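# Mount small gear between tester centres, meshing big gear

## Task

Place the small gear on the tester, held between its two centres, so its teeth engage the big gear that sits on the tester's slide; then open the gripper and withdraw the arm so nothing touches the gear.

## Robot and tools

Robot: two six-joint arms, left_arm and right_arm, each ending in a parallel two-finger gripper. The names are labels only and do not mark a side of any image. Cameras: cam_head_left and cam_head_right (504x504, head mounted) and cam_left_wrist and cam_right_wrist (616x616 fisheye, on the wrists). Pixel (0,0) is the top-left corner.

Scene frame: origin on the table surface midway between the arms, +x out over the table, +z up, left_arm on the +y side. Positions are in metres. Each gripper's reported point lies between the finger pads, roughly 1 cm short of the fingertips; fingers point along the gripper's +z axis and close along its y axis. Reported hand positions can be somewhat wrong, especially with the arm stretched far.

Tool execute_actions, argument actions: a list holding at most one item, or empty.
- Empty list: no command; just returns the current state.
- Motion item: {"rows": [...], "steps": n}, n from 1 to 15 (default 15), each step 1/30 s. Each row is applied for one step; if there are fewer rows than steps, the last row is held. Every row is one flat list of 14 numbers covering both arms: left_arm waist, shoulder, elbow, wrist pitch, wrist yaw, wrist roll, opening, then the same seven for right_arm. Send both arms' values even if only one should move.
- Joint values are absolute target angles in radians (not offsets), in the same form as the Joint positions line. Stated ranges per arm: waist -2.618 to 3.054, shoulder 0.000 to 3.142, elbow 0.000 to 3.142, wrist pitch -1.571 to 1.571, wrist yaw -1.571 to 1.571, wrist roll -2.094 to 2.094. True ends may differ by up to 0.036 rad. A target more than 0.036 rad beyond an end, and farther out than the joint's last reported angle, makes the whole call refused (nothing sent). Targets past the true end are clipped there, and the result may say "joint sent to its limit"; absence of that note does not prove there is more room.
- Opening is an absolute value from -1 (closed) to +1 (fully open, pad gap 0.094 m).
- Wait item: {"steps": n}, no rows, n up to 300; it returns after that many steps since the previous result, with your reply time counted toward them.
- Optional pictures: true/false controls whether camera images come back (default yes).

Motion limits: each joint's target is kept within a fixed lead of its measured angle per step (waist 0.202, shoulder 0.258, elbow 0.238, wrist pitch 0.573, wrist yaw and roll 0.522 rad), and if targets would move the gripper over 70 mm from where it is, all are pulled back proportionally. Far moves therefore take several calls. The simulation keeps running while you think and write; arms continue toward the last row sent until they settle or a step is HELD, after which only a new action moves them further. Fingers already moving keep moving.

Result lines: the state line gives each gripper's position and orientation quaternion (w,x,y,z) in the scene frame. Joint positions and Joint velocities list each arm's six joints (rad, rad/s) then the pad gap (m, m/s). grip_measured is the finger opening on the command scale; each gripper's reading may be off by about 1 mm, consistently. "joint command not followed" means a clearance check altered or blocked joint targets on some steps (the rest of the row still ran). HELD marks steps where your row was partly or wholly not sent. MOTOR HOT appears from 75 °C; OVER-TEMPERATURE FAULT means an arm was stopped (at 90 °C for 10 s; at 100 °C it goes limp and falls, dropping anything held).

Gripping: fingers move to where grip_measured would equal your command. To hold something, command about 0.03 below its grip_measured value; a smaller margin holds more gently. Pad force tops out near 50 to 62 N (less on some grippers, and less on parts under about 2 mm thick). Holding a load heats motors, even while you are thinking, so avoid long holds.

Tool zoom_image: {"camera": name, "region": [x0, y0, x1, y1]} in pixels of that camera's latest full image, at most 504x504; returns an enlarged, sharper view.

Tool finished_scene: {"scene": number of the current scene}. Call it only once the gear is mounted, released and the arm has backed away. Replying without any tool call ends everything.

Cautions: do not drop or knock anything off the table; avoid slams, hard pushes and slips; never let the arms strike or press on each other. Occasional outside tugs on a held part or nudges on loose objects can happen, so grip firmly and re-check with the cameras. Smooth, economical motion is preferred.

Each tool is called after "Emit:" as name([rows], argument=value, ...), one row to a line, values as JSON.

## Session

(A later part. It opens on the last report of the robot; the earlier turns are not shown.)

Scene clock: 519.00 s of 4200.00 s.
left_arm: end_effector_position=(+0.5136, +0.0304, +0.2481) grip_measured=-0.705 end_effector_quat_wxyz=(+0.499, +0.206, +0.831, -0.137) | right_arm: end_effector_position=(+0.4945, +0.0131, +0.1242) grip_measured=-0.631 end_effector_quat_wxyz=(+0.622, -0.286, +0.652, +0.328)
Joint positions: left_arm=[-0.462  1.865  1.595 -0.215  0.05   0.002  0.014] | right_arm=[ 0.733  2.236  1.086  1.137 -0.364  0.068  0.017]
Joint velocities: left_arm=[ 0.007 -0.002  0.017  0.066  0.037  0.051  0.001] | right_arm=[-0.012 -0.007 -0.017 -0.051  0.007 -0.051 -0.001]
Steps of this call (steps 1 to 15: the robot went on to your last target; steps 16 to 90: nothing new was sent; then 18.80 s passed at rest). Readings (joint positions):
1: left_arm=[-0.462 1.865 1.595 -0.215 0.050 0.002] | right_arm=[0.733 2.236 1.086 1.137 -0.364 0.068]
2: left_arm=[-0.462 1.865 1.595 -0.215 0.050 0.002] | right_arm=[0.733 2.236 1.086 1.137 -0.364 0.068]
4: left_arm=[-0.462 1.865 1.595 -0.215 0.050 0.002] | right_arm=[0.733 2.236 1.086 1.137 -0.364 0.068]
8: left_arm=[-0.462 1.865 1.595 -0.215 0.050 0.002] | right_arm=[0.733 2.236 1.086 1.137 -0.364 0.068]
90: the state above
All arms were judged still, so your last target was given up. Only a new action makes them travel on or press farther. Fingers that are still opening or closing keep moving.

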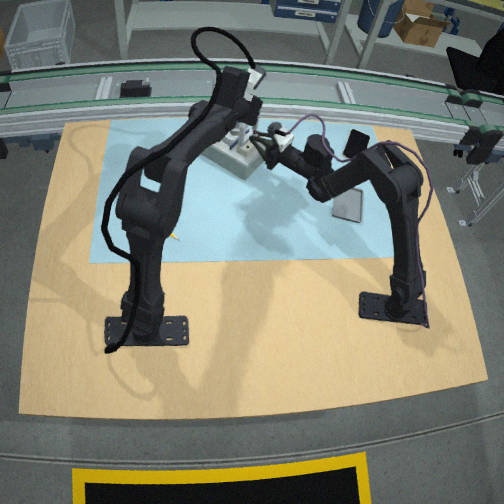

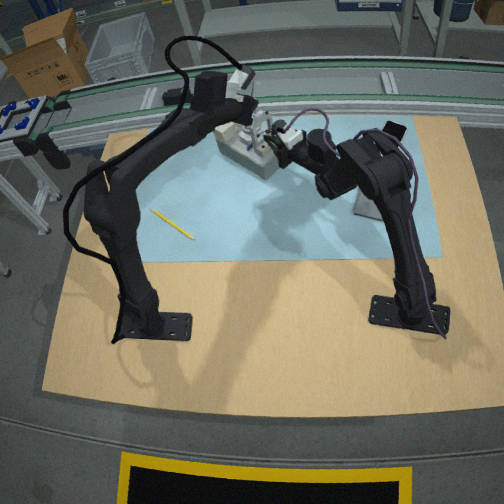

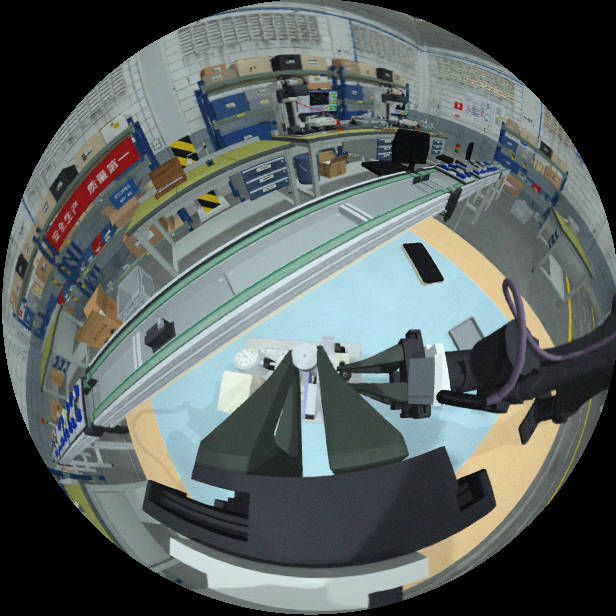

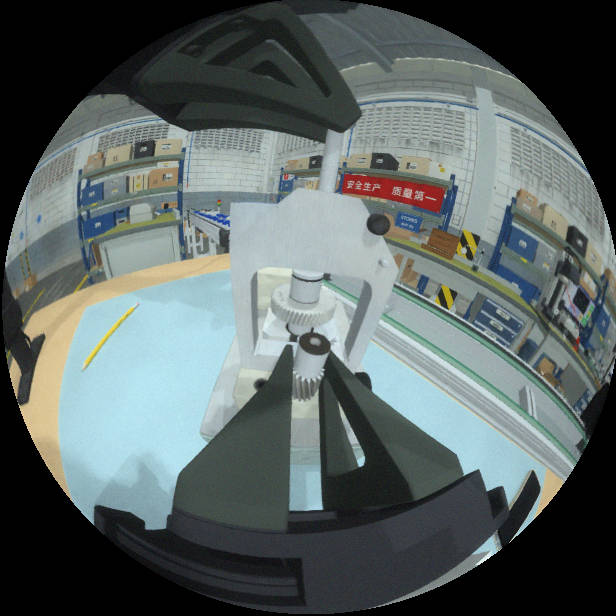

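Emit:
execute_actions([
  {"rows":[[-0.458,1.785,1.65,-0.21,0.047,0,-0.75,0.73,2.2,1.09,1.11,-0.362,0.05,-0.68],[-0.458,1.785,1.65,-0.21,0.047,0,-0.75,0.73,2.18,1.09,1.1,-0.362,0.04,-0.68],[-0.458,1.785,1.65,-0.21,0.047,0,-0.75,0.73,2.16,1.09,1.08,-0.362,0.02,-0.68],[-0.458,1.785,1.65,-0.21,0.047,0,-0.75,0.73,2.14,1.09,1.062,-0.362,0.0,-0.68]]},
], pictures=false)

Emit:
execute_actions([
  {"steps":10},
])

Emit:
zoom_image(camera="cam_right_wrist", region=[210,180,430,420])

Scene clock: 528.73 s of 4200.00 s.
left_arm: end_effector_position=(+0.5136, +0.0304, +0.2481) grip_measured=-0.705 end_effector_quat_wxyz=(+0.499, +0.206, +0.831, -0.137) | right_arm: end_effector_position=(+0.4932, +0.0123, +0.1502) grip_measured=-0.631 end_effector_quat_wxyz=(+0.634, -0.304, +0.640, +0.310)
Joint positions: left_arm=[-0.462  1.865  1.595 -0.215  0.05   0.002  0.014] | right_arm=[ 0.733  2.161  1.086  1.072 -0.364  0.01   0.017]
Joint velocities: left_arm=[-0.012  0.017 -0.007  0.007 -0.051 -0.051 -0.001] | right_arm=[-0.007  0.007 -0.022 -0.022  0.007  0.007  0.001]
Steps of this call (steps 1 to 90: nothing new was sent; then 6.23 s passed at rest; steps 91 to 105: all 15 steps of this action). Readings (joint positions):
91: left_arm=[-0.462 1.865 1.595 -0.215 0.050 0.002] | right_arm=[0.733 2.236 1.086 1.137 -0.364 0.066]
92: left_arm=[-0.462 1.865 1.595 -0.215 0.050 0.002] | right_arm=[0.733 2.233 1.086 1.133 -0.364 0.062]
94: left_arm=[-0.462 1.865 1.595 -0.215 0.050 0.002] | right_arm=[0.733 2.215 1.086 1.103 -0.364 0.047]
98: left_arm=[-0.462 1.865 1.595 -0.215 0.050 0.002] | right_arm=[0.733 2.172 1.086 1.081 -0.364 0.023]
105: the state above

Scene clock: 529.07 s of 4200.00 s.
left_arm: end_effector_position=(+0.5136, +0.0304, +0.2481) grip_measured=-0.705 end_effector_quat_wxyz=(+0.499, +0.206, +0.831, -0.137) | right_arm: end_effector_position=(+0.4932, +0.0123, +0.1489) grip_measured=-0.631 end_effector_quat_wxyz=(+0.633, -0.305, +0.641, +0.309)
Joint positions: left_arm=[-0.462  1.865  1.595 -0.215  0.05   0.002  0.014] | right_arm=[ 0.733  2.161  1.086  1.066 -0.364  0.007  0.017]
Joint velocities: left_arm=[-0.002  0.002 -0.002 -0.037  0.081  0.022  0.   ] | right_arm=[-0.007  0.022 -0.007  0.037 -0.007  0.022 -0.   ]
Steps of this call (steps 1 to 10: the robot went on to your last target). Readings (joint positions):
1: left_arm=[-0.462 1.865 1.595 -0.215 0.050 0.002] | right_arm=[0.733 2.161 1.086 1.071 -0.364 0.009]
2: left_arm=[-0.462 1.865 1.595 -0.215 0.050 0.002] | right_arm=[0.733 2.161 1.086 1.069 -0.364 0.009]
4: left_arm=[-0.462 1.865 1.595 -0.215 0.050 0.002] | right_arm=[0.733 2.161 1.086 1.068 -0.364 0.008]
8: left_arm=[-0.462 1.865 1.595 -0.215 0.050 0.002] | right_arm=[0.733 2.161 1.086 1.066 -0.364 0.007]
10: the state above

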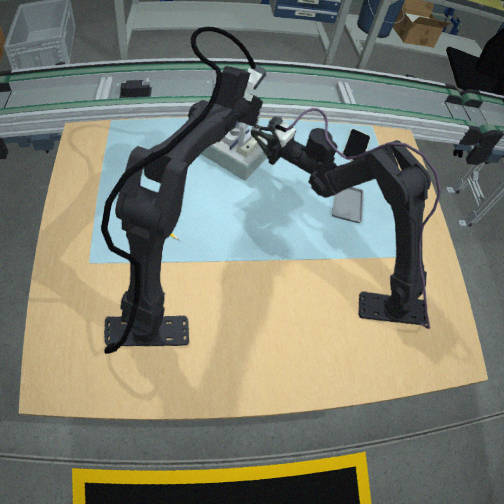

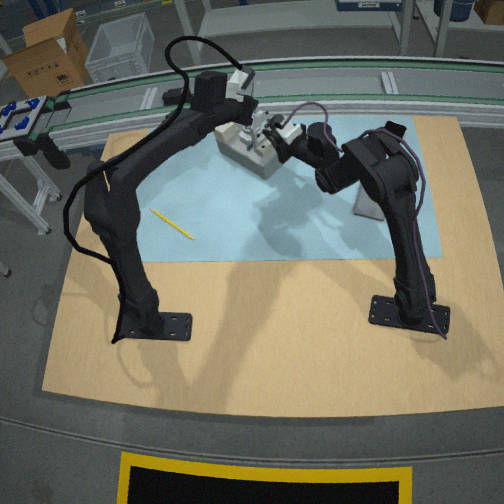

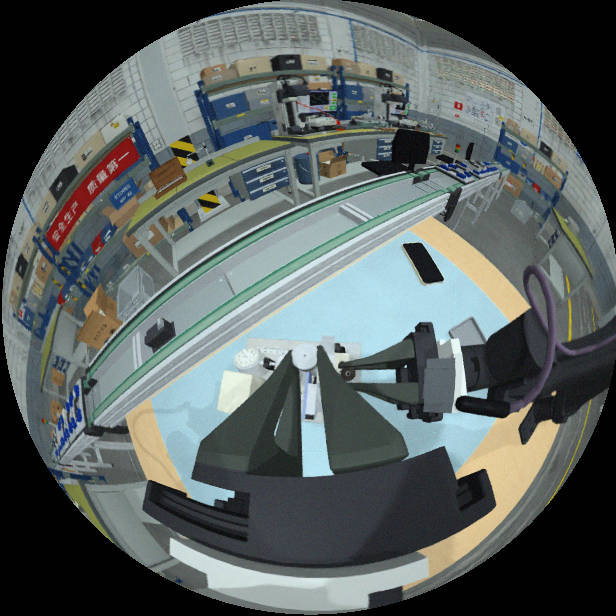

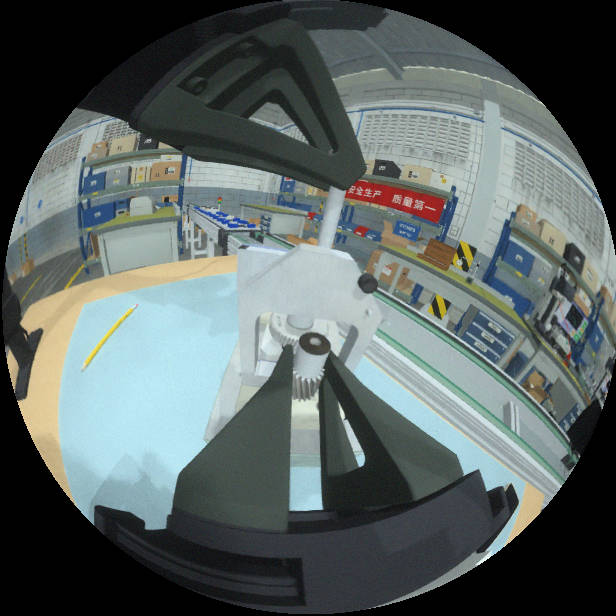

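Region (210, 180, 430, 420) of cam_right_wrist's 616x616 image, scaled by 2.100, with more detail than that image has; it fills the left 462 columns of this view, and the rest is white.

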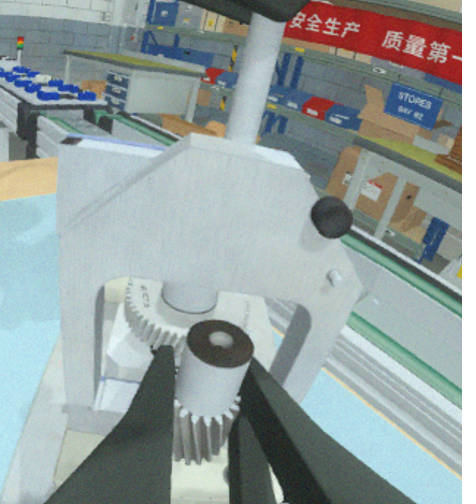

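Emit:
execute_actions([
  {"rows":[[-0.458,1.785,1.65,-0.21,0.047,0,-0.75,0.75,2.19,1.13,1.055,-0.352,0.0,-0.68],[-0.458,1.785,1.65,-0.21,0.047,0,-0.75,0.755,2.2,1.145,1.048,-0.35,0.0,-0.68],[-0.458,1.785,1.65,-0.21,0.047,0,-0.75,0.76,2.21,1.16,1.04,-0.346,0.0,-0.68],[-0.458,1.785,1.65,-0.21,0.047,0,-0.75,0.762,2.216,1.172,1.035,-0.344,0.0,-0.68]]},
], pictures=false)

Emit:
execute_actions([
  {"steps":10},
])

Emit:
zoom_image(camera="cam_right_wrist", region=[210,180,430,420])

Scene clock: 539.90 s of 4200.00 s.
left_arm: end_effector_position=(+0.5136, +0.0304, +0.2481) grip_measured=-0.705 end_effector_quat_wxyz=(+0.499, +0.206, +0.831, -0.137) | right_arm: end_effector_position=(+0.4986, +0.0265, +0.1446) grip_measured=-0.631 end_effector_quat_wxyz=(+0.629, -0.308, +0.642, +0.311)
Joint positions: left_arm=[-0.462  1.865  1.595 -0.215  0.05   0.002  0.014] | right_arm=[ 0.753  2.201  1.146  1.039 -0.352  0.006  0.017]
Joint velocities: left_arm=[-0.012 -0.007 -0.002 -0.051 -0.095  0.051 -0.001] | right_arm=[ 0.002  0.017 -0.017 -0.051 -0.066 -0.022 -0.   ]
Steps of this call (steps 1 to 15: the robot went on to your last target; steps 16 to 90: nothing new was sent; then 7.33 s passed at rest; steps 91 to 105: all 15 steps of this action). Readings (joint positions):
91: left_arm=[-0.462 1.865 1.595 -0.215 0.050 0.002] | right_arm=[0.733 2.162 1.088 1.065 -0.364 0.006]
92: left_arm=[-0.462 1.865 1.595 -0.215 0.050 0.002] | right_arm=[0.735 2.168 1.097 1.063 -0.362 0.006]
94: left_arm=[-0.462 1.865 1.595 -0.215 0.050 0.002] | right_arm=[0.740 2.185 1.124 1.057 -0.358 0.006]
98: left_arm=[-0.462 1.865 1.595 -0.215 0.050 0.002] | right_arm=[0.751 2.201 1.146 1.046 -0.353 0.006]
105: the state above

Scene clock: 540.23 s of 4200.00 s.
left_arm: end_effector_position=(+0.5136, +0.0304, +0.2481) grip_measured=-0.705 end_effector_quat_wxyz=(+0.499, +0.206, +0.831, -0.137) | right_arm: end_effector_position=(+0.4988, +0.0264, +0.1445) grip_measured=-0.631 end_effector_quat_wxyz=(+0.629, -0.308, +0.643, +0.311)
Joint positions: left_arm=[-0.462  1.865  1.595 -0.215  0.05   0.002  0.014] | right_arm=[ 0.753  2.201  1.146  1.039 -0.351  0.006  0.017]
Joint velocities: left_arm=[-0.007  0.007  0.002  0.007  0.007  0.007 -0.001] | right_arm=[-0.002 -0.002  0.017  0.037 -0.051  0.037  0.   ]
Steps of this call (steps 1 to 10: the robot went on to your last target). Readings (joint positions):
1: left_arm=[-0.462 1.865 1.595 -0.215 0.050 0.002] | right_arm=[0.753 2.201 1.146 1.039 -0.351 0.006]
2: left_arm=[-0.462 1.865 1.595 -0.215 0.050 0.002] | right_arm=[0.753 2.201 1.146 1.039 -0.351 0.006]
4: left_arm=[-0.462 1.865 1.595 -0.215 0.050 0.002] | right_arm=[0.753 2.201 1.146 1.039 -0.351 0.006]
8: left_arm=[-0.462 1.865 1.595 -0.215 0.050 0.002] | right_arm=[0.753 2.201 1.146 1.039 -0.351 0.006]
10: the state above

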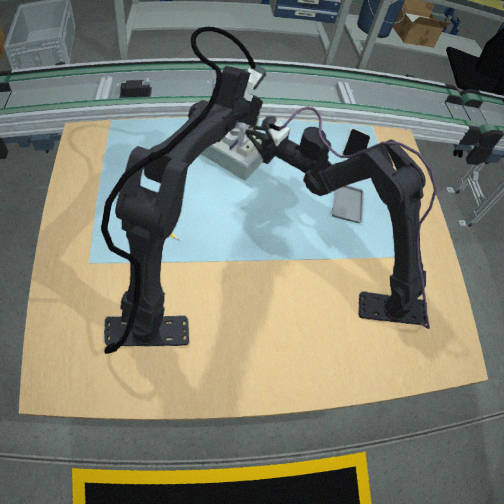

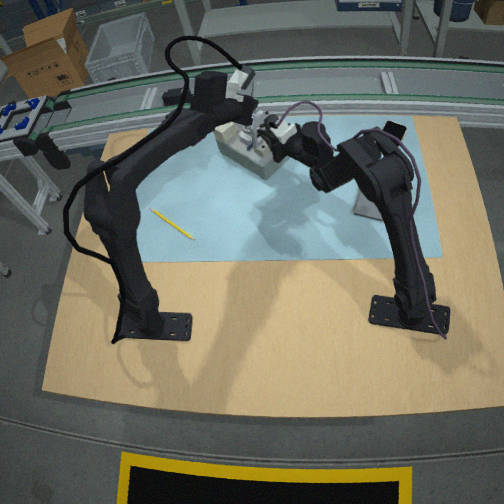

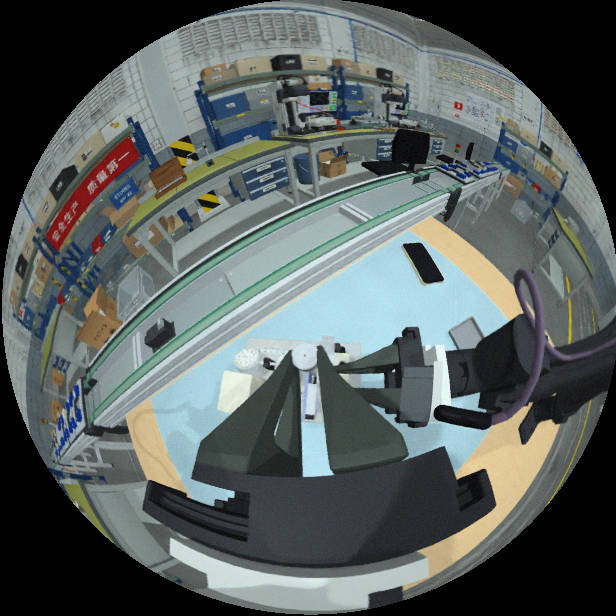

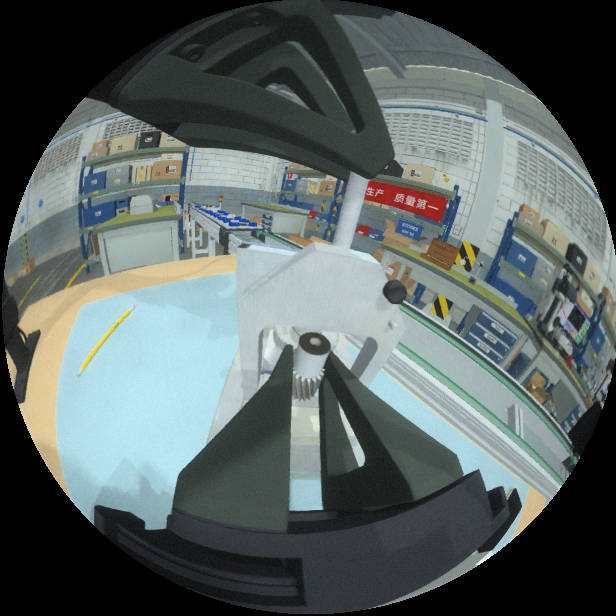

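Region (210, 180, 430, 420) of cam_right_wrist's 616x616 image, scaled by 2.100, with more detail than that image has; it fills the left 462 columns of this view, and the rest is white.

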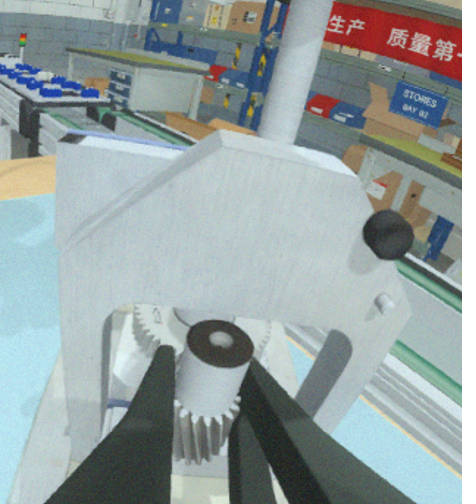

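Emit:
execute_actions([
  {"rows":[[-0.458,1.785,1.65,-0.21,0.047,0,-0.75,0.766,2.225,1.19,1.03,-0.34,0.0,-0.68],[-0.458,1.785,1.65,-0.21,0.047,0,-0.75,0.767,2.232,1.212,1.014,-0.336,0.0,-0.68]]},
], pictures=false)

Emit:
execute_actions([
  {"steps":10},
])

Emit:
zoom_image(camera="cam_right_wrist", region=[210,180,430,420])

Scene clock: 546.87 s of 4200.00 s.
left_arm: end_effector_position=(+0.5136, +0.0304, +0.2481) grip_measured=-0.705 end_effector_quat_wxyz=(+0.499, +0.206, +0.831, -0.137) | right_arm: end_effector_position=(+0.5066, +0.0297, +0.1481) grip_measured=-0.631 end_effector_quat_wxyz=(+0.633, -0.305, +0.642, +0.308)
Joint positions: left_arm=[-0.462  1.865  1.595 -0.215  0.05   0.002  0.014] | right_arm=[ 0.753  2.216  1.187  1.019 -0.343  0.006  0.017]
Joint velocities: left_arm=[ 0.007 -0.002  0.002  0.007 -0.022 -0.007 -0.001] | right_arm=[ 0.012 -0.007 -0.017  0.051  0.022 -0.051 -0.001]
Steps of this call (steps 1 to 15: the robot went on to your last target; steps 16 to 90: nothing new was sent; then 3.13 s passed at rest; steps 91 to 105: all 15 steps of this action). Readings (joint positions):
91: left_arm=[-0.462 1.865 1.595 -0.215 0.050 0.002] | right_arm=[0.753 2.202 1.149 1.037 -0.350 0.006]
92: left_arm=[-0.462 1.865 1.595 -0.215 0.050 0.002] | right_arm=[0.753 2.206 1.158 1.033 -0.350 0.006]
94: left_arm=[-0.462 1.865 1.595 -0.215 0.050 0.002] | right_arm=[0.753 2.215 1.178 1.027 -0.347 0.006]
98: left_arm=[-0.462 1.865 1.595 -0.215 0.050 0.002] | right_arm=[0.753 2.216 1.187 1.024 -0.344 0.006]
105: the state above

Scene clock: 547.20 s of 4200.00 s.
left_arm: end_effector_position=(+0.5136, +0.0304, +0.2481) grip_measured=-0.705 end_effector_quat_wxyz=(+0.499, +0.206, +0.831, -0.137) | right_arm: end_effector_position=(+0.5066, +0.0297, +0.1479) grip_measured=-0.631 end_effector_quat_wxyz=(+0.632, -0.305, +0.642, +0.308)
Joint positions: left_arm=[-0.462  1.865  1.595 -0.215  0.05   0.002  0.014] | right_arm=[ 0.753  2.216  1.187  1.018 -0.343  0.006  0.017]
Joint velocities: left_arm=[ 0.012 -0.002 -0.002 -0.007 -0.037 -0.066  0.001] | right_arm=[ 0.012 -0.012  0.002 -0.022 -0.066  0.007  0.001]
Steps of this call (steps 1 to 10: the robot went on to your last target). Readings (joint positions):
1: left_arm=[-0.462 1.865 1.595 -0.215 0.050 0.002] | right_arm=[0.753 2.216 1.187 1.019 -0.343 0.006]
2: left_arm=[-0.462 1.865 1.595 -0.215 0.050 0.002] | right_arm=[0.753 2.216 1.187 1.018 -0.343 0.006]
4: left_arm=[-0.462 1.865 1.595 -0.215 0.050 0.002] | right_arm=[0.753 2.216 1.187 1.018 -0.343 0.006]
8: left_arm=[-0.462 1.865 1.595 -0.215 0.050 0.002] | right_arm=[0.753 2.216 1.187 1.018 -0.343 0.006]
10: the state above

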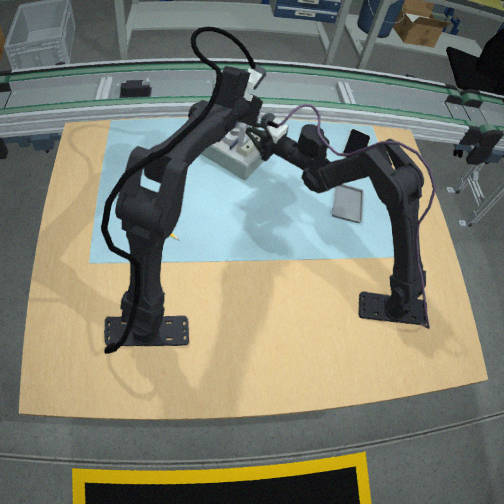

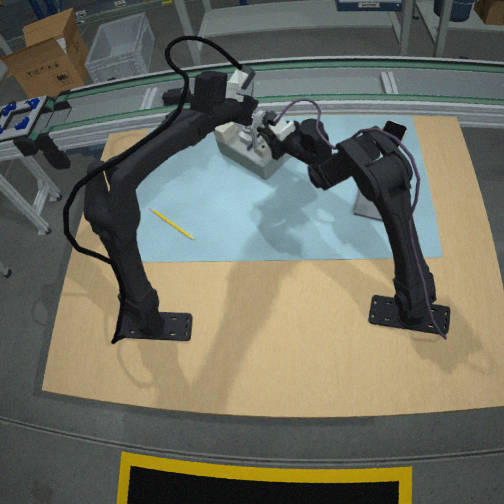

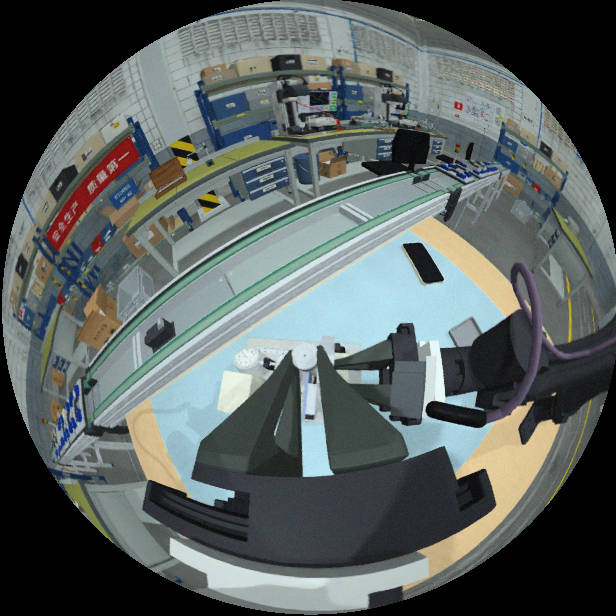

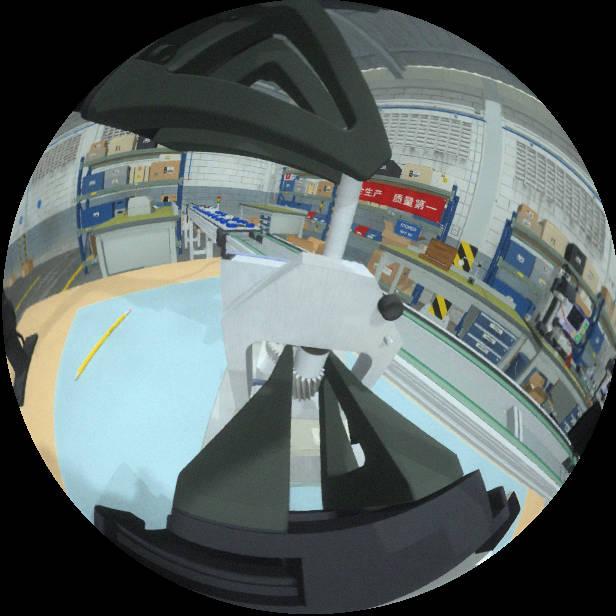

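Region (210, 180, 430, 420) of cam_right_wrist's 616x616 image, scaled by 2.100, with more detail than that image has; it fills the left 462 columns of this view, and the rest is white.

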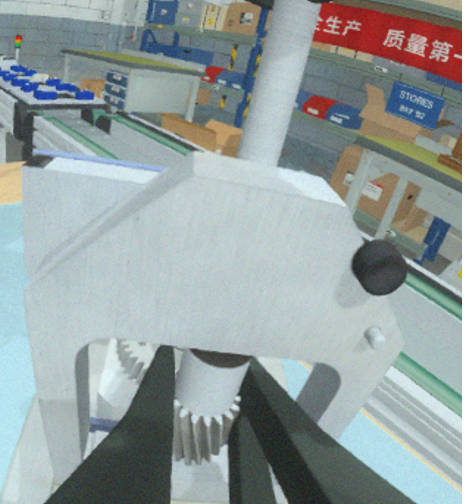

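Emit:
execute_actions([
  {"rows":[[-0.458,1.785,1.65,-0.21,0.047,0,-0.75,0.774,2.245,1.23,1.005,-0.332,0.0,-0.68],[-0.458,1.785,1.65,-0.21,0.047,0,-0.75,0.774,2.254,1.252,0.993,-0.328,0.0,-0.68]]},
], pictures=false)

Emit:
execute_actions([
  {"steps":10},
])

Emit:
zoom_image(camera="cam_right_wrist", region=[210,230,430,470])

Emit:
zoom_image(camera="cam_head_right", region=[210,90,310,190])

Scene clock: 553.20 s of 4200.00 s.
left_arm: end_effector_position=(+0.5136, +0.0304, +0.2481) grip_measured=-0.705 end_effector_quat_wxyz=(+0.499, +0.206, +0.831, -0.137) | right_arm: end_effector_position=(+0.5105, +0.0357, +0.1477) grip_measured=-0.631 end_effector_quat_wxyz=(+0.633, -0.305, +0.641, +0.309)
Joint positions: left_arm=[-0.462  1.865  1.595 -0.215  0.05   0.002  0.014] | right_arm=[ 0.76   2.236  1.221  1.006 -0.338  0.006  0.017]
Joint velocities: left_arm=[ 0.027  0.007 -0.012 -0.007  0.066 -0.037  0.001] | right_arm=[ 0.017  0.002 -0.002 -0.007 -0.051 -0.066  0.002]
Steps of this call (steps 1 to 15: the robot went on to your last target; steps 16 to 90: nothing new was sent; then 2.50 s passed at rest; steps 91 to 105: all 15 steps of this action). Readings (joint positions):
91: left_arm=[-0.462 1.865 1.595 -0.215 0.050 0.002] | right_arm=[0.754 2.218 1.190 1.017 -0.342 0.006]
92: left_arm=[-0.462 1.865 1.595 -0.215 0.050 0.002] | right_arm=[0.755 2.223 1.199 1.014 -0.341 0.006]
94: left_arm=[-0.462 1.865 1.595 -0.215 0.050 0.002] | right_arm=[0.759 2.234 1.219 1.008 -0.338 0.006]
98: left_arm=[-0.462 1.865 1.595 -0.215 0.050 0.002] | right_arm=[0.760 2.236 1.221 1.006 -0.338 0.006]
105: the state above

Scene clock: 553.53 s of 4200.00 s.
left_arm: end_effector_position=(+0.5136, +0.0304, +0.2481) grip_measured=-0.705 end_effector_quat_wxyz=(+0.499, +0.206, +0.831, -0.137) | right_arm: end_effector_position=(+0.5105, +0.0357, +0.1477) grip_measured=-0.631 end_effector_quat_wxyz=(+0.633, -0.305, +0.641, +0.309)
Joint positions: left_arm=[-0.462  1.865  1.595 -0.215  0.05   0.002  0.014] | right_arm=[ 0.76   2.236  1.221  1.006 -0.338  0.006  0.017]
Joint velocities: left_arm=[ 0.007 -0.002 -0.002 -0.051 -0.066 -0.007 -0.   ] | right_arm=[-0.007 -0.027 -0.002 -0.007 -0.066 -0.022 -0.001]
Steps of this call (steps 1 to 10: the robot went on to your last target). Readings (joint positions):
1: left_arm=[-0.462 1.865 1.595 -0.215 0.050 0.002] | right_arm=[0.760 2.236 1.221 1.006 -0.338 0.006]
2: left_arm=[-0.462 1.865 1.595 -0.215 0.050 0.002] | right_arm=[0.760 2.236 1.221 1.006 -0.338 0.006]
4: left_arm=[-0.462 1.865 1.595 -0.215 0.050 0.002] | right_arm=[0.760 2.236 1.221 1.006 -0.338 0.006]
8: left_arm=[-0.462 1.865 1.595 -0.215 0.050 0.002] | right_arm=[0.760 2.236 1.221 1.006 -0.338 0.006]
10: the state above

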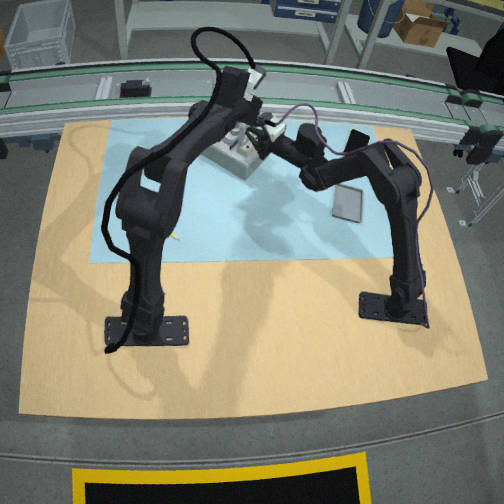

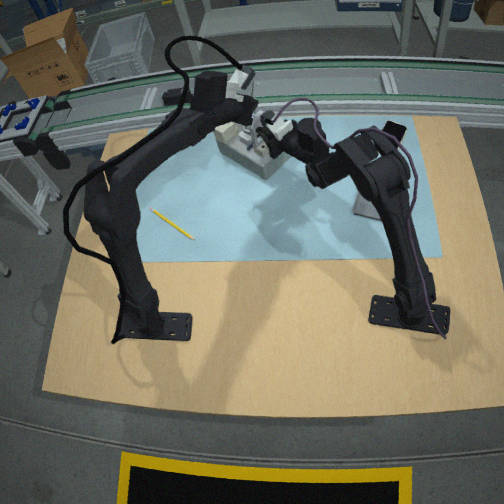

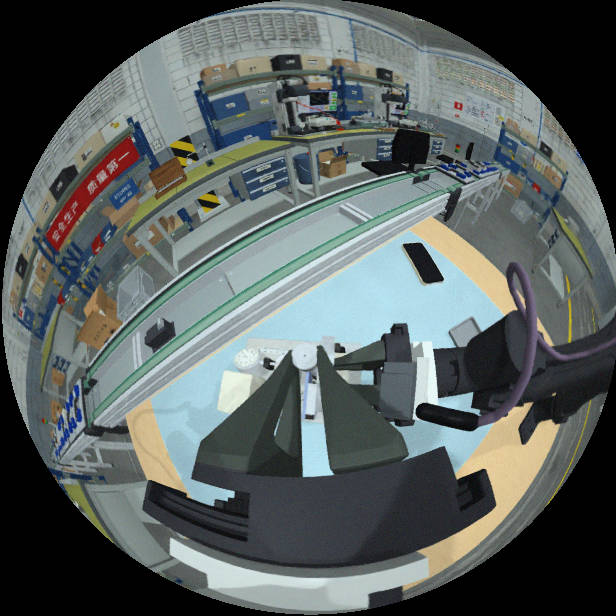

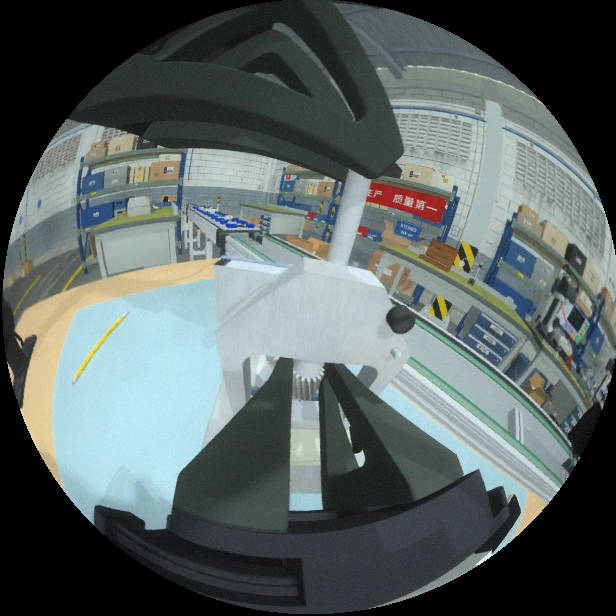

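Region (210, 230, 430, 470) of cam_right_wrist's 616x616 image, scaled by 2.100, with more detail than that image has; it fills the left 462 columns of this view, and the rest is white.

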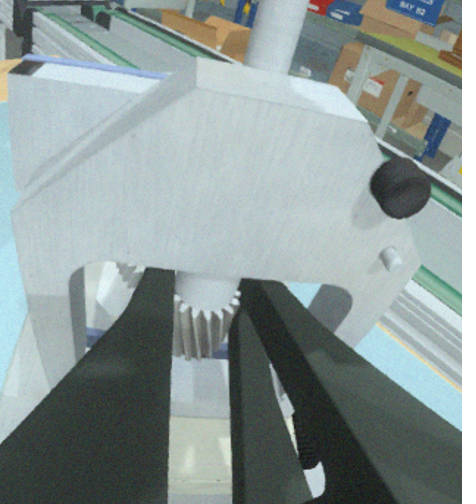

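Region (210, 90, 310, 190) of cam_head_right's 504x504 image, scaled by 5.040, with more detail than that image has.

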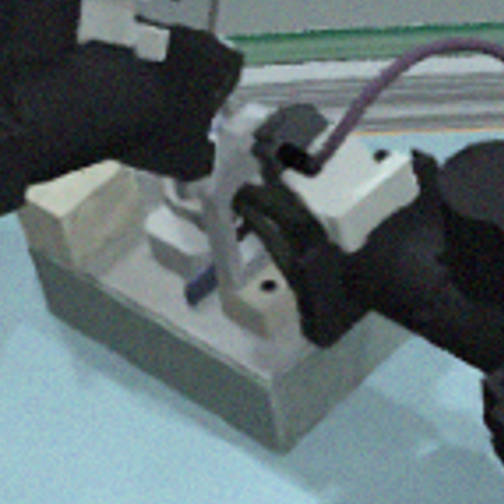

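Emit:
execute_actions([
  {"rows":[[-0.458,1.785,1.65,-0.21,0.047,0,-0.75,0.78,2.27,1.285,0.985,-0.328,0.0,-0.68]]},
])

Emit:
zoom_image(camera="cam_right_wrist", region=[210,230,430,470])

Scene clock: 559.60 s of 4200.00 s.
left_arm: end_effector_position=(+0.5136, +0.0304, +0.2481) grip_measured=-0.705 end_effector_quat_wxyz=(+0.499, +0.206, +0.831, -0.137) | right_arm: end_effector_position=(+0.5171, +0.0371, +0.1481) grip_measured=-0.631 end_effector_quat_wxyz=(+0.636, -0.301, +0.642, +0.304)
Joint positions: left_arm=[-0.462  1.865  1.595 -0.215  0.05   0.002  0.014] | right_arm=[ 0.76   2.251  1.249  0.994 -0.324  0.006  0.017]
Joint velocities: left_arm=[-0.007 -0.012 -0.002 -0.007  0.007 -0.007 -0.   ] | right_arm=[ 0.012  0.012 -0.012  0.007  0.007 -0.007 -0.002]
Steps of this call (steps 1 to 15: the robot went on to your last target; steps 16 to 90: nothing new was sent; then 2.57 s passed at rest; steps 91 to 105: all 15 steps of this action). Readings (joint positions):
91: left_arm=[-0.462 1.865 1.595 -0.215 0.050 0.002] | right_arm=[0.760 2.238 1.226 1.004 -0.338 0.006]
92: left_arm=[-0.462 1.865 1.595 -0.215 0.050 0.002] | right_arm=[0.760 2.242 1.234 1.000 -0.338 0.006]
94: left_arm=[-0.462 1.865 1.595 -0.215 0.050 0.002] | right_arm=[0.760 2.249 1.247 0.996 -0.336 0.006]
98: left_arm=[-0.462 1.865 1.595 -0.215 0.050 0.002] | right_arm=[0.760 2.251 1.249 0.994 -0.331 0.006]
105: the state above

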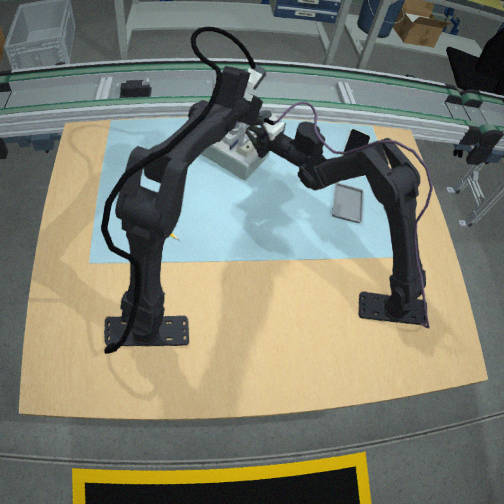

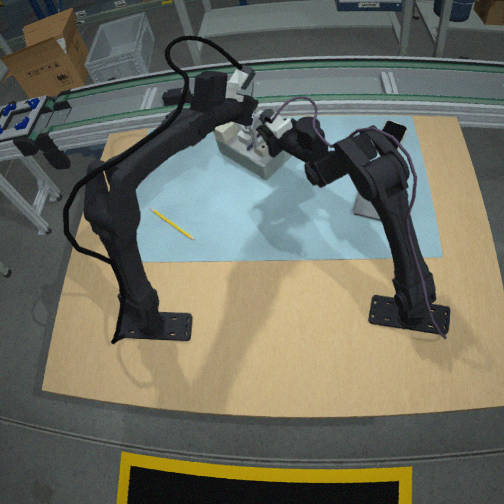

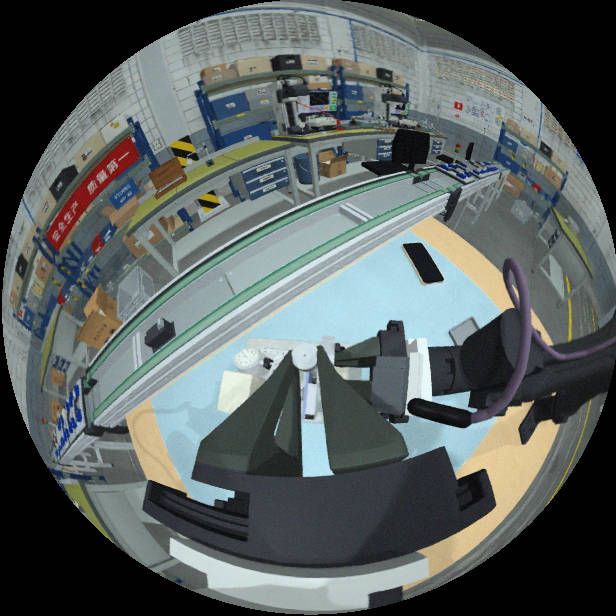

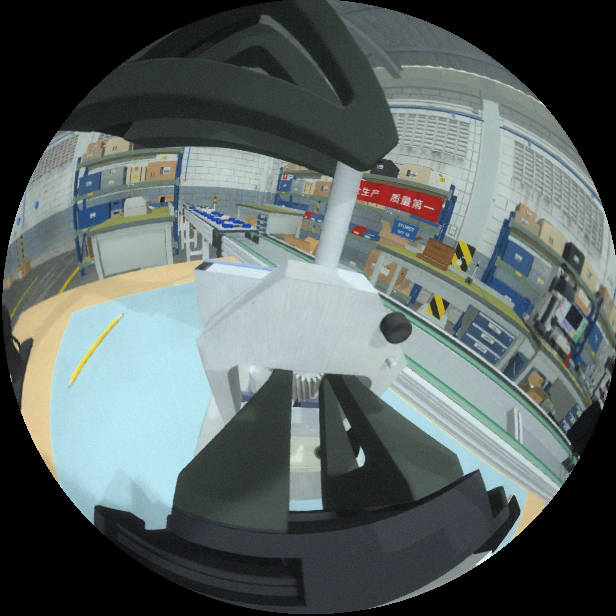

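Region (210, 230, 430, 470) of cam_right_wrist's 616x616 image, scaled by 2.100, with more detail than that image has; it fills the left 462 columns of this view, and the rest is white.

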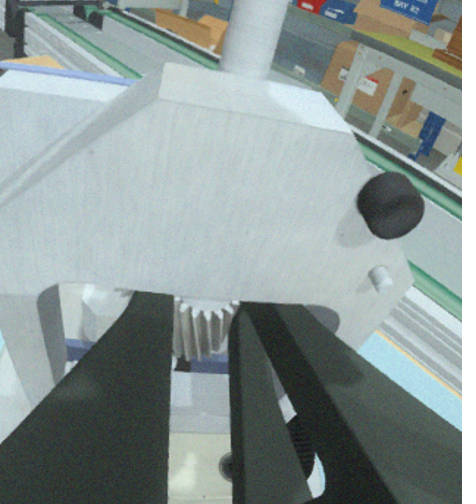

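Emit:
execute_actions([
  {"rows":[[-0.458,1.785,1.65,-0.21,0.047,0,-0.75,0.79,2.27,1.285,0.985,-0.35,0.0,-0.68]]},
])

Emit:
zoom_image(camera="cam_right_wrist", region=[210,230,430,470])

Scene clock: 566.80 s of 4200.00 s.
left_arm: end_effector_position=(+0.5136, +0.0304, +0.2481) grip_measured=-0.705 end_effector_quat_wxyz=(+0.499, +0.206, +0.831, -0.137) | right_arm: end_effector_position=(+0.5185, +0.0361, +0.1480) grip_measured=-0.631 end_effector_quat_wxyz=(+0.637, -0.299, +0.644, +0.300)
Joint positions: left_arm=[-0.462  1.865  1.595 -0.215  0.05   0.002  0.014] | right_arm=[ 0.76   2.251  1.25   0.993 -0.314  0.004  0.017]
Joint velocities: left_arm=[-0.012 -0.007  0.017  0.007  0.022  0.007  0.   ] | right_arm=[-0.007 -0.002 -0.007  0.007 -0.066  0.051 -0.   ]
Steps of this call (steps 1 to 30: the robot went on to your last target; steps 31 to 90: nothing new was sent; then 3.70 s passed at rest; steps 91 to 105: all 15 steps of this action). Readings (joint positions):
91: left_arm=[-0.462 1.865 1.595 -0.215 0.050 0.002] | right_arm=[0.760 2.251 1.250 0.993 -0.308 0.004]
92: left_arm=[-0.462 1.865 1.595 -0.215 0.050 0.002] | right_arm=[0.760 2.251 1.250 0.993 -0.309 0.004]
94: left_arm=[-0.462 1.865 1.595 -0.215 0.050 0.002] | right_arm=[0.760 2.251 1.250 0.993 -0.310 0.004]
98: left_arm=[-0.462 1.865 1.595 -0.215 0.050 0.002] | right_arm=[0.760 2.251 1.250 0.993 -0.312 0.004]
105: the state above

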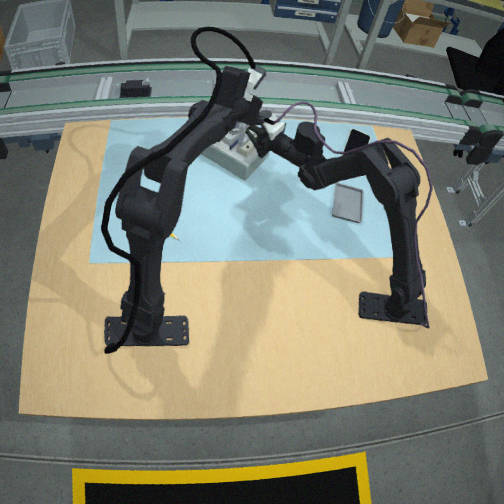

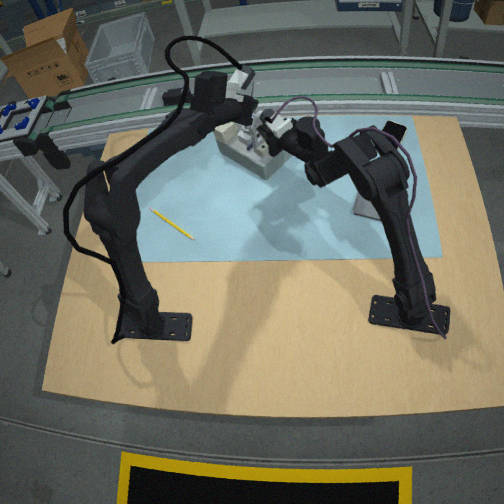

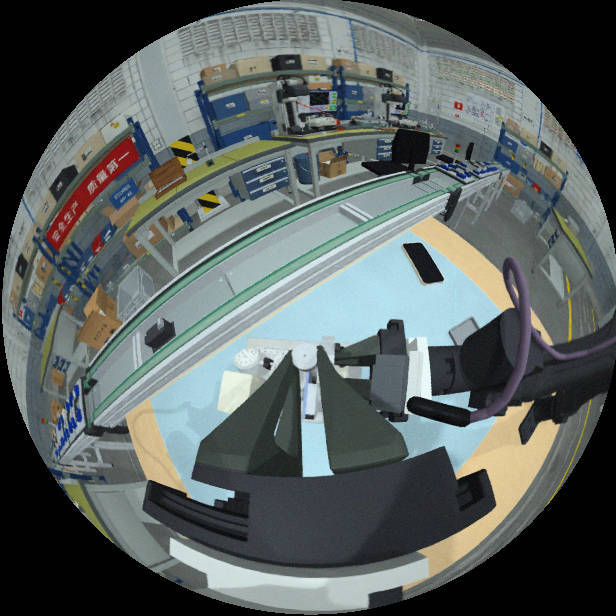

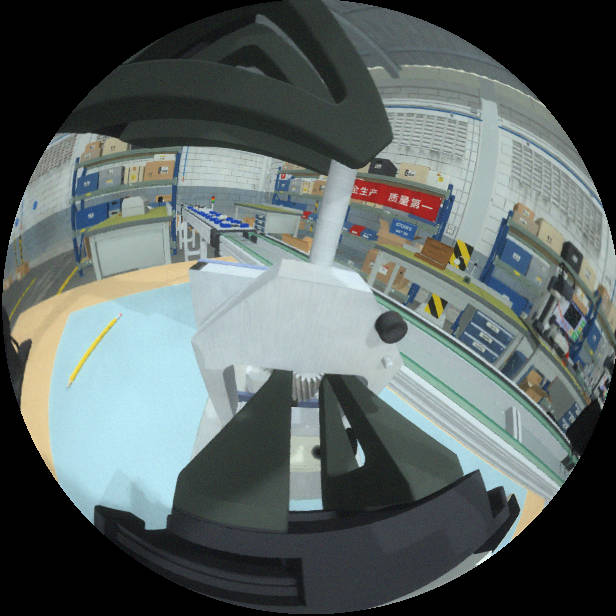

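Region (210, 230, 430, 470) of cam_right_wrist's 616x616 image, scaled by 2.100, with more detail than that image has; it fills the left 462 columns of this view, and the rest is white.

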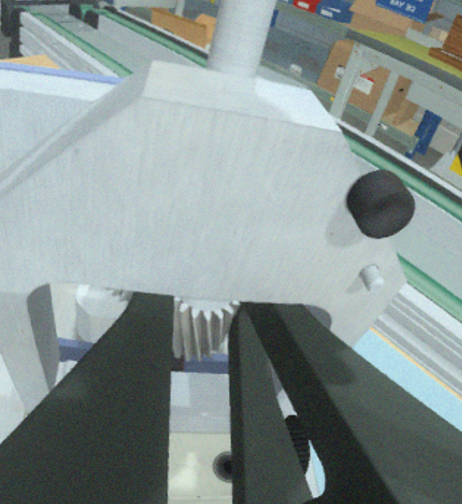

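Emit:
execute_actions([
  {"rows":[[-0.458,1.785,1.65,-0.21,0.047,0,-0.75,0.802,2.27,1.285,0.985,-0.36,0.0,-0.68]]},
])

Emit:
zoom_image(camera="cam_right_wrist", region=[210,230,430,470])

Scene clock: 571.33 s of 4200.00 s.
left_arm: end_effector_position=(+0.5135, +0.0304, +0.2479) grip_measured=-0.705 end_effector_quat_wxyz=(+0.498, +0.206, +0.831, -0.137) | right_arm: end_effector_position=(+0.5081, +0.0478, +0.1475) grip_measured=-0.632 end_effector_quat_wxyz=(+0.629, -0.313, +0.638, +0.314)
Joint positions: left_arm=[-0.462  1.865  1.595 -0.216  0.05   0.002  0.014] | right_arm=[ 0.778  2.251  1.251  0.989 -0.34   0.004  0.017]
Joint velocities: left_arm=[-0.007  0.002 -0.002  0.066  0.007 -0.022  0.001] | right_arm=[ 0.012 -0.017 -0.012 -0.081  0.007 -0.037 -0.   ]
Steps of this call (steps 1 to 15: the robot went on to your last target; steps 16 to 121: nothing new was sent; steps 122 to 136: all 15 steps of this action). Readings (joint positions):
122: left_arm=[-0.462 1.865 1.595 -0.215 0.050 0.002] | right_arm=[0.761 2.251 1.250 0.993 -0.329 0.004]
123: left_arm=[-0.462 1.865 1.595 -0.215 0.050 0.002] | right_arm=[0.763 2.251 1.250 0.993 -0.330 0.004]
125: left_arm=[-0.462 1.865 1.595 -0.215 0.050 0.002] | right_arm=[0.770 2.251 1.250 0.992 -0.337 0.004]
129: left_arm=[-0.462 1.865 1.595 -0.216 0.050 0.002] | right_arm=[0.778 2.251 1.251 0.989 -0.340 0.004]
136: the state above

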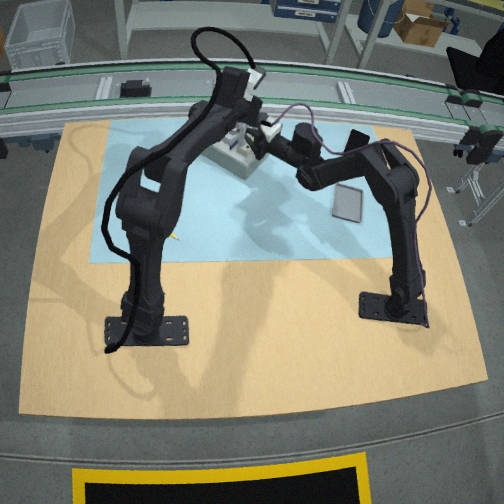

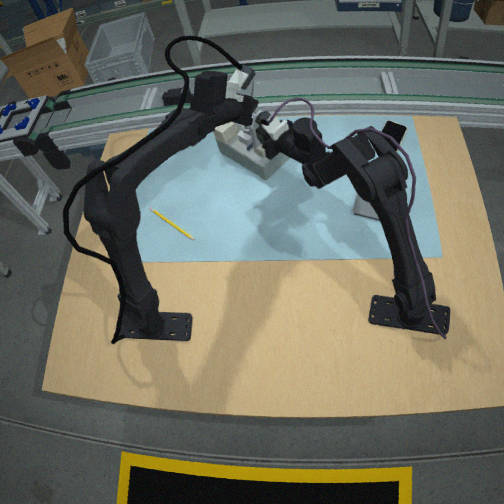

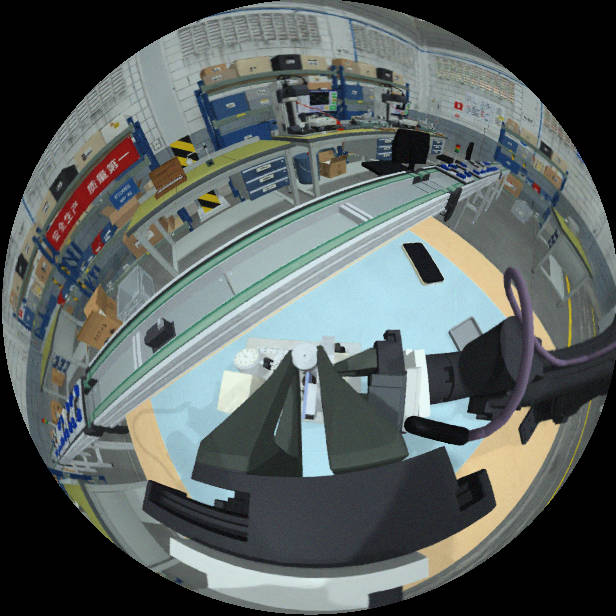

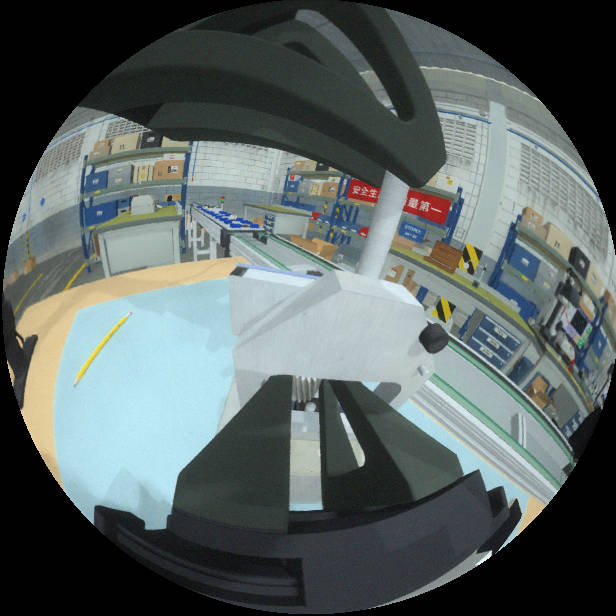

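Region (210, 230, 430, 470) of cam_right_wrist's 616x616 image, scaled by 2.100, with more detail than that image has; it fills the left 462 columns of this view, and the rest is white.

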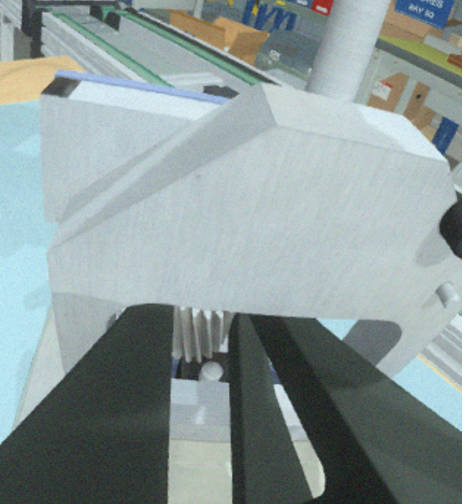

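Emit:
zoom_image(camera="cam_right_wrist", region=[270,360,360,450])

Emit:
zoom_image(camera="cam_left_wrist", region=[220,320,400,440])

Region (270, 360, 360, 450) of cam_right_wrist's 616x616 image, scaled by 5.600, with more detail than that image has.

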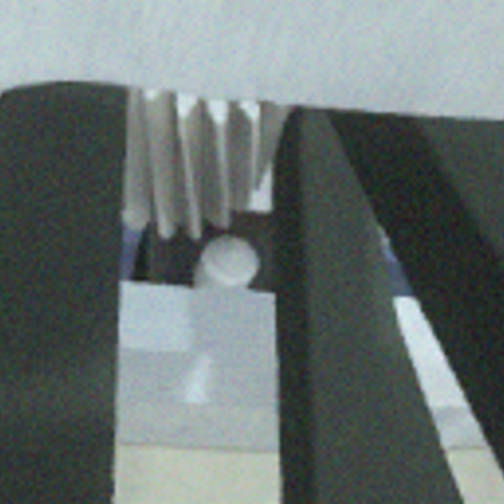

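Region (220, 320, 400, 440) of cam_left_wrist's 616x616 image, scaled by 2.800, with more detail than that image has.

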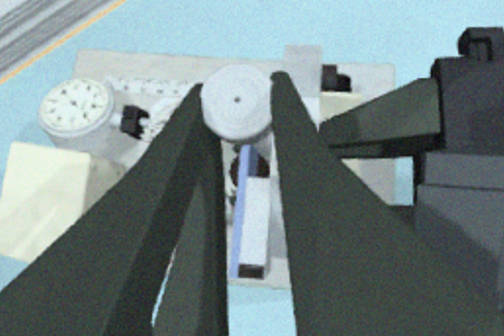

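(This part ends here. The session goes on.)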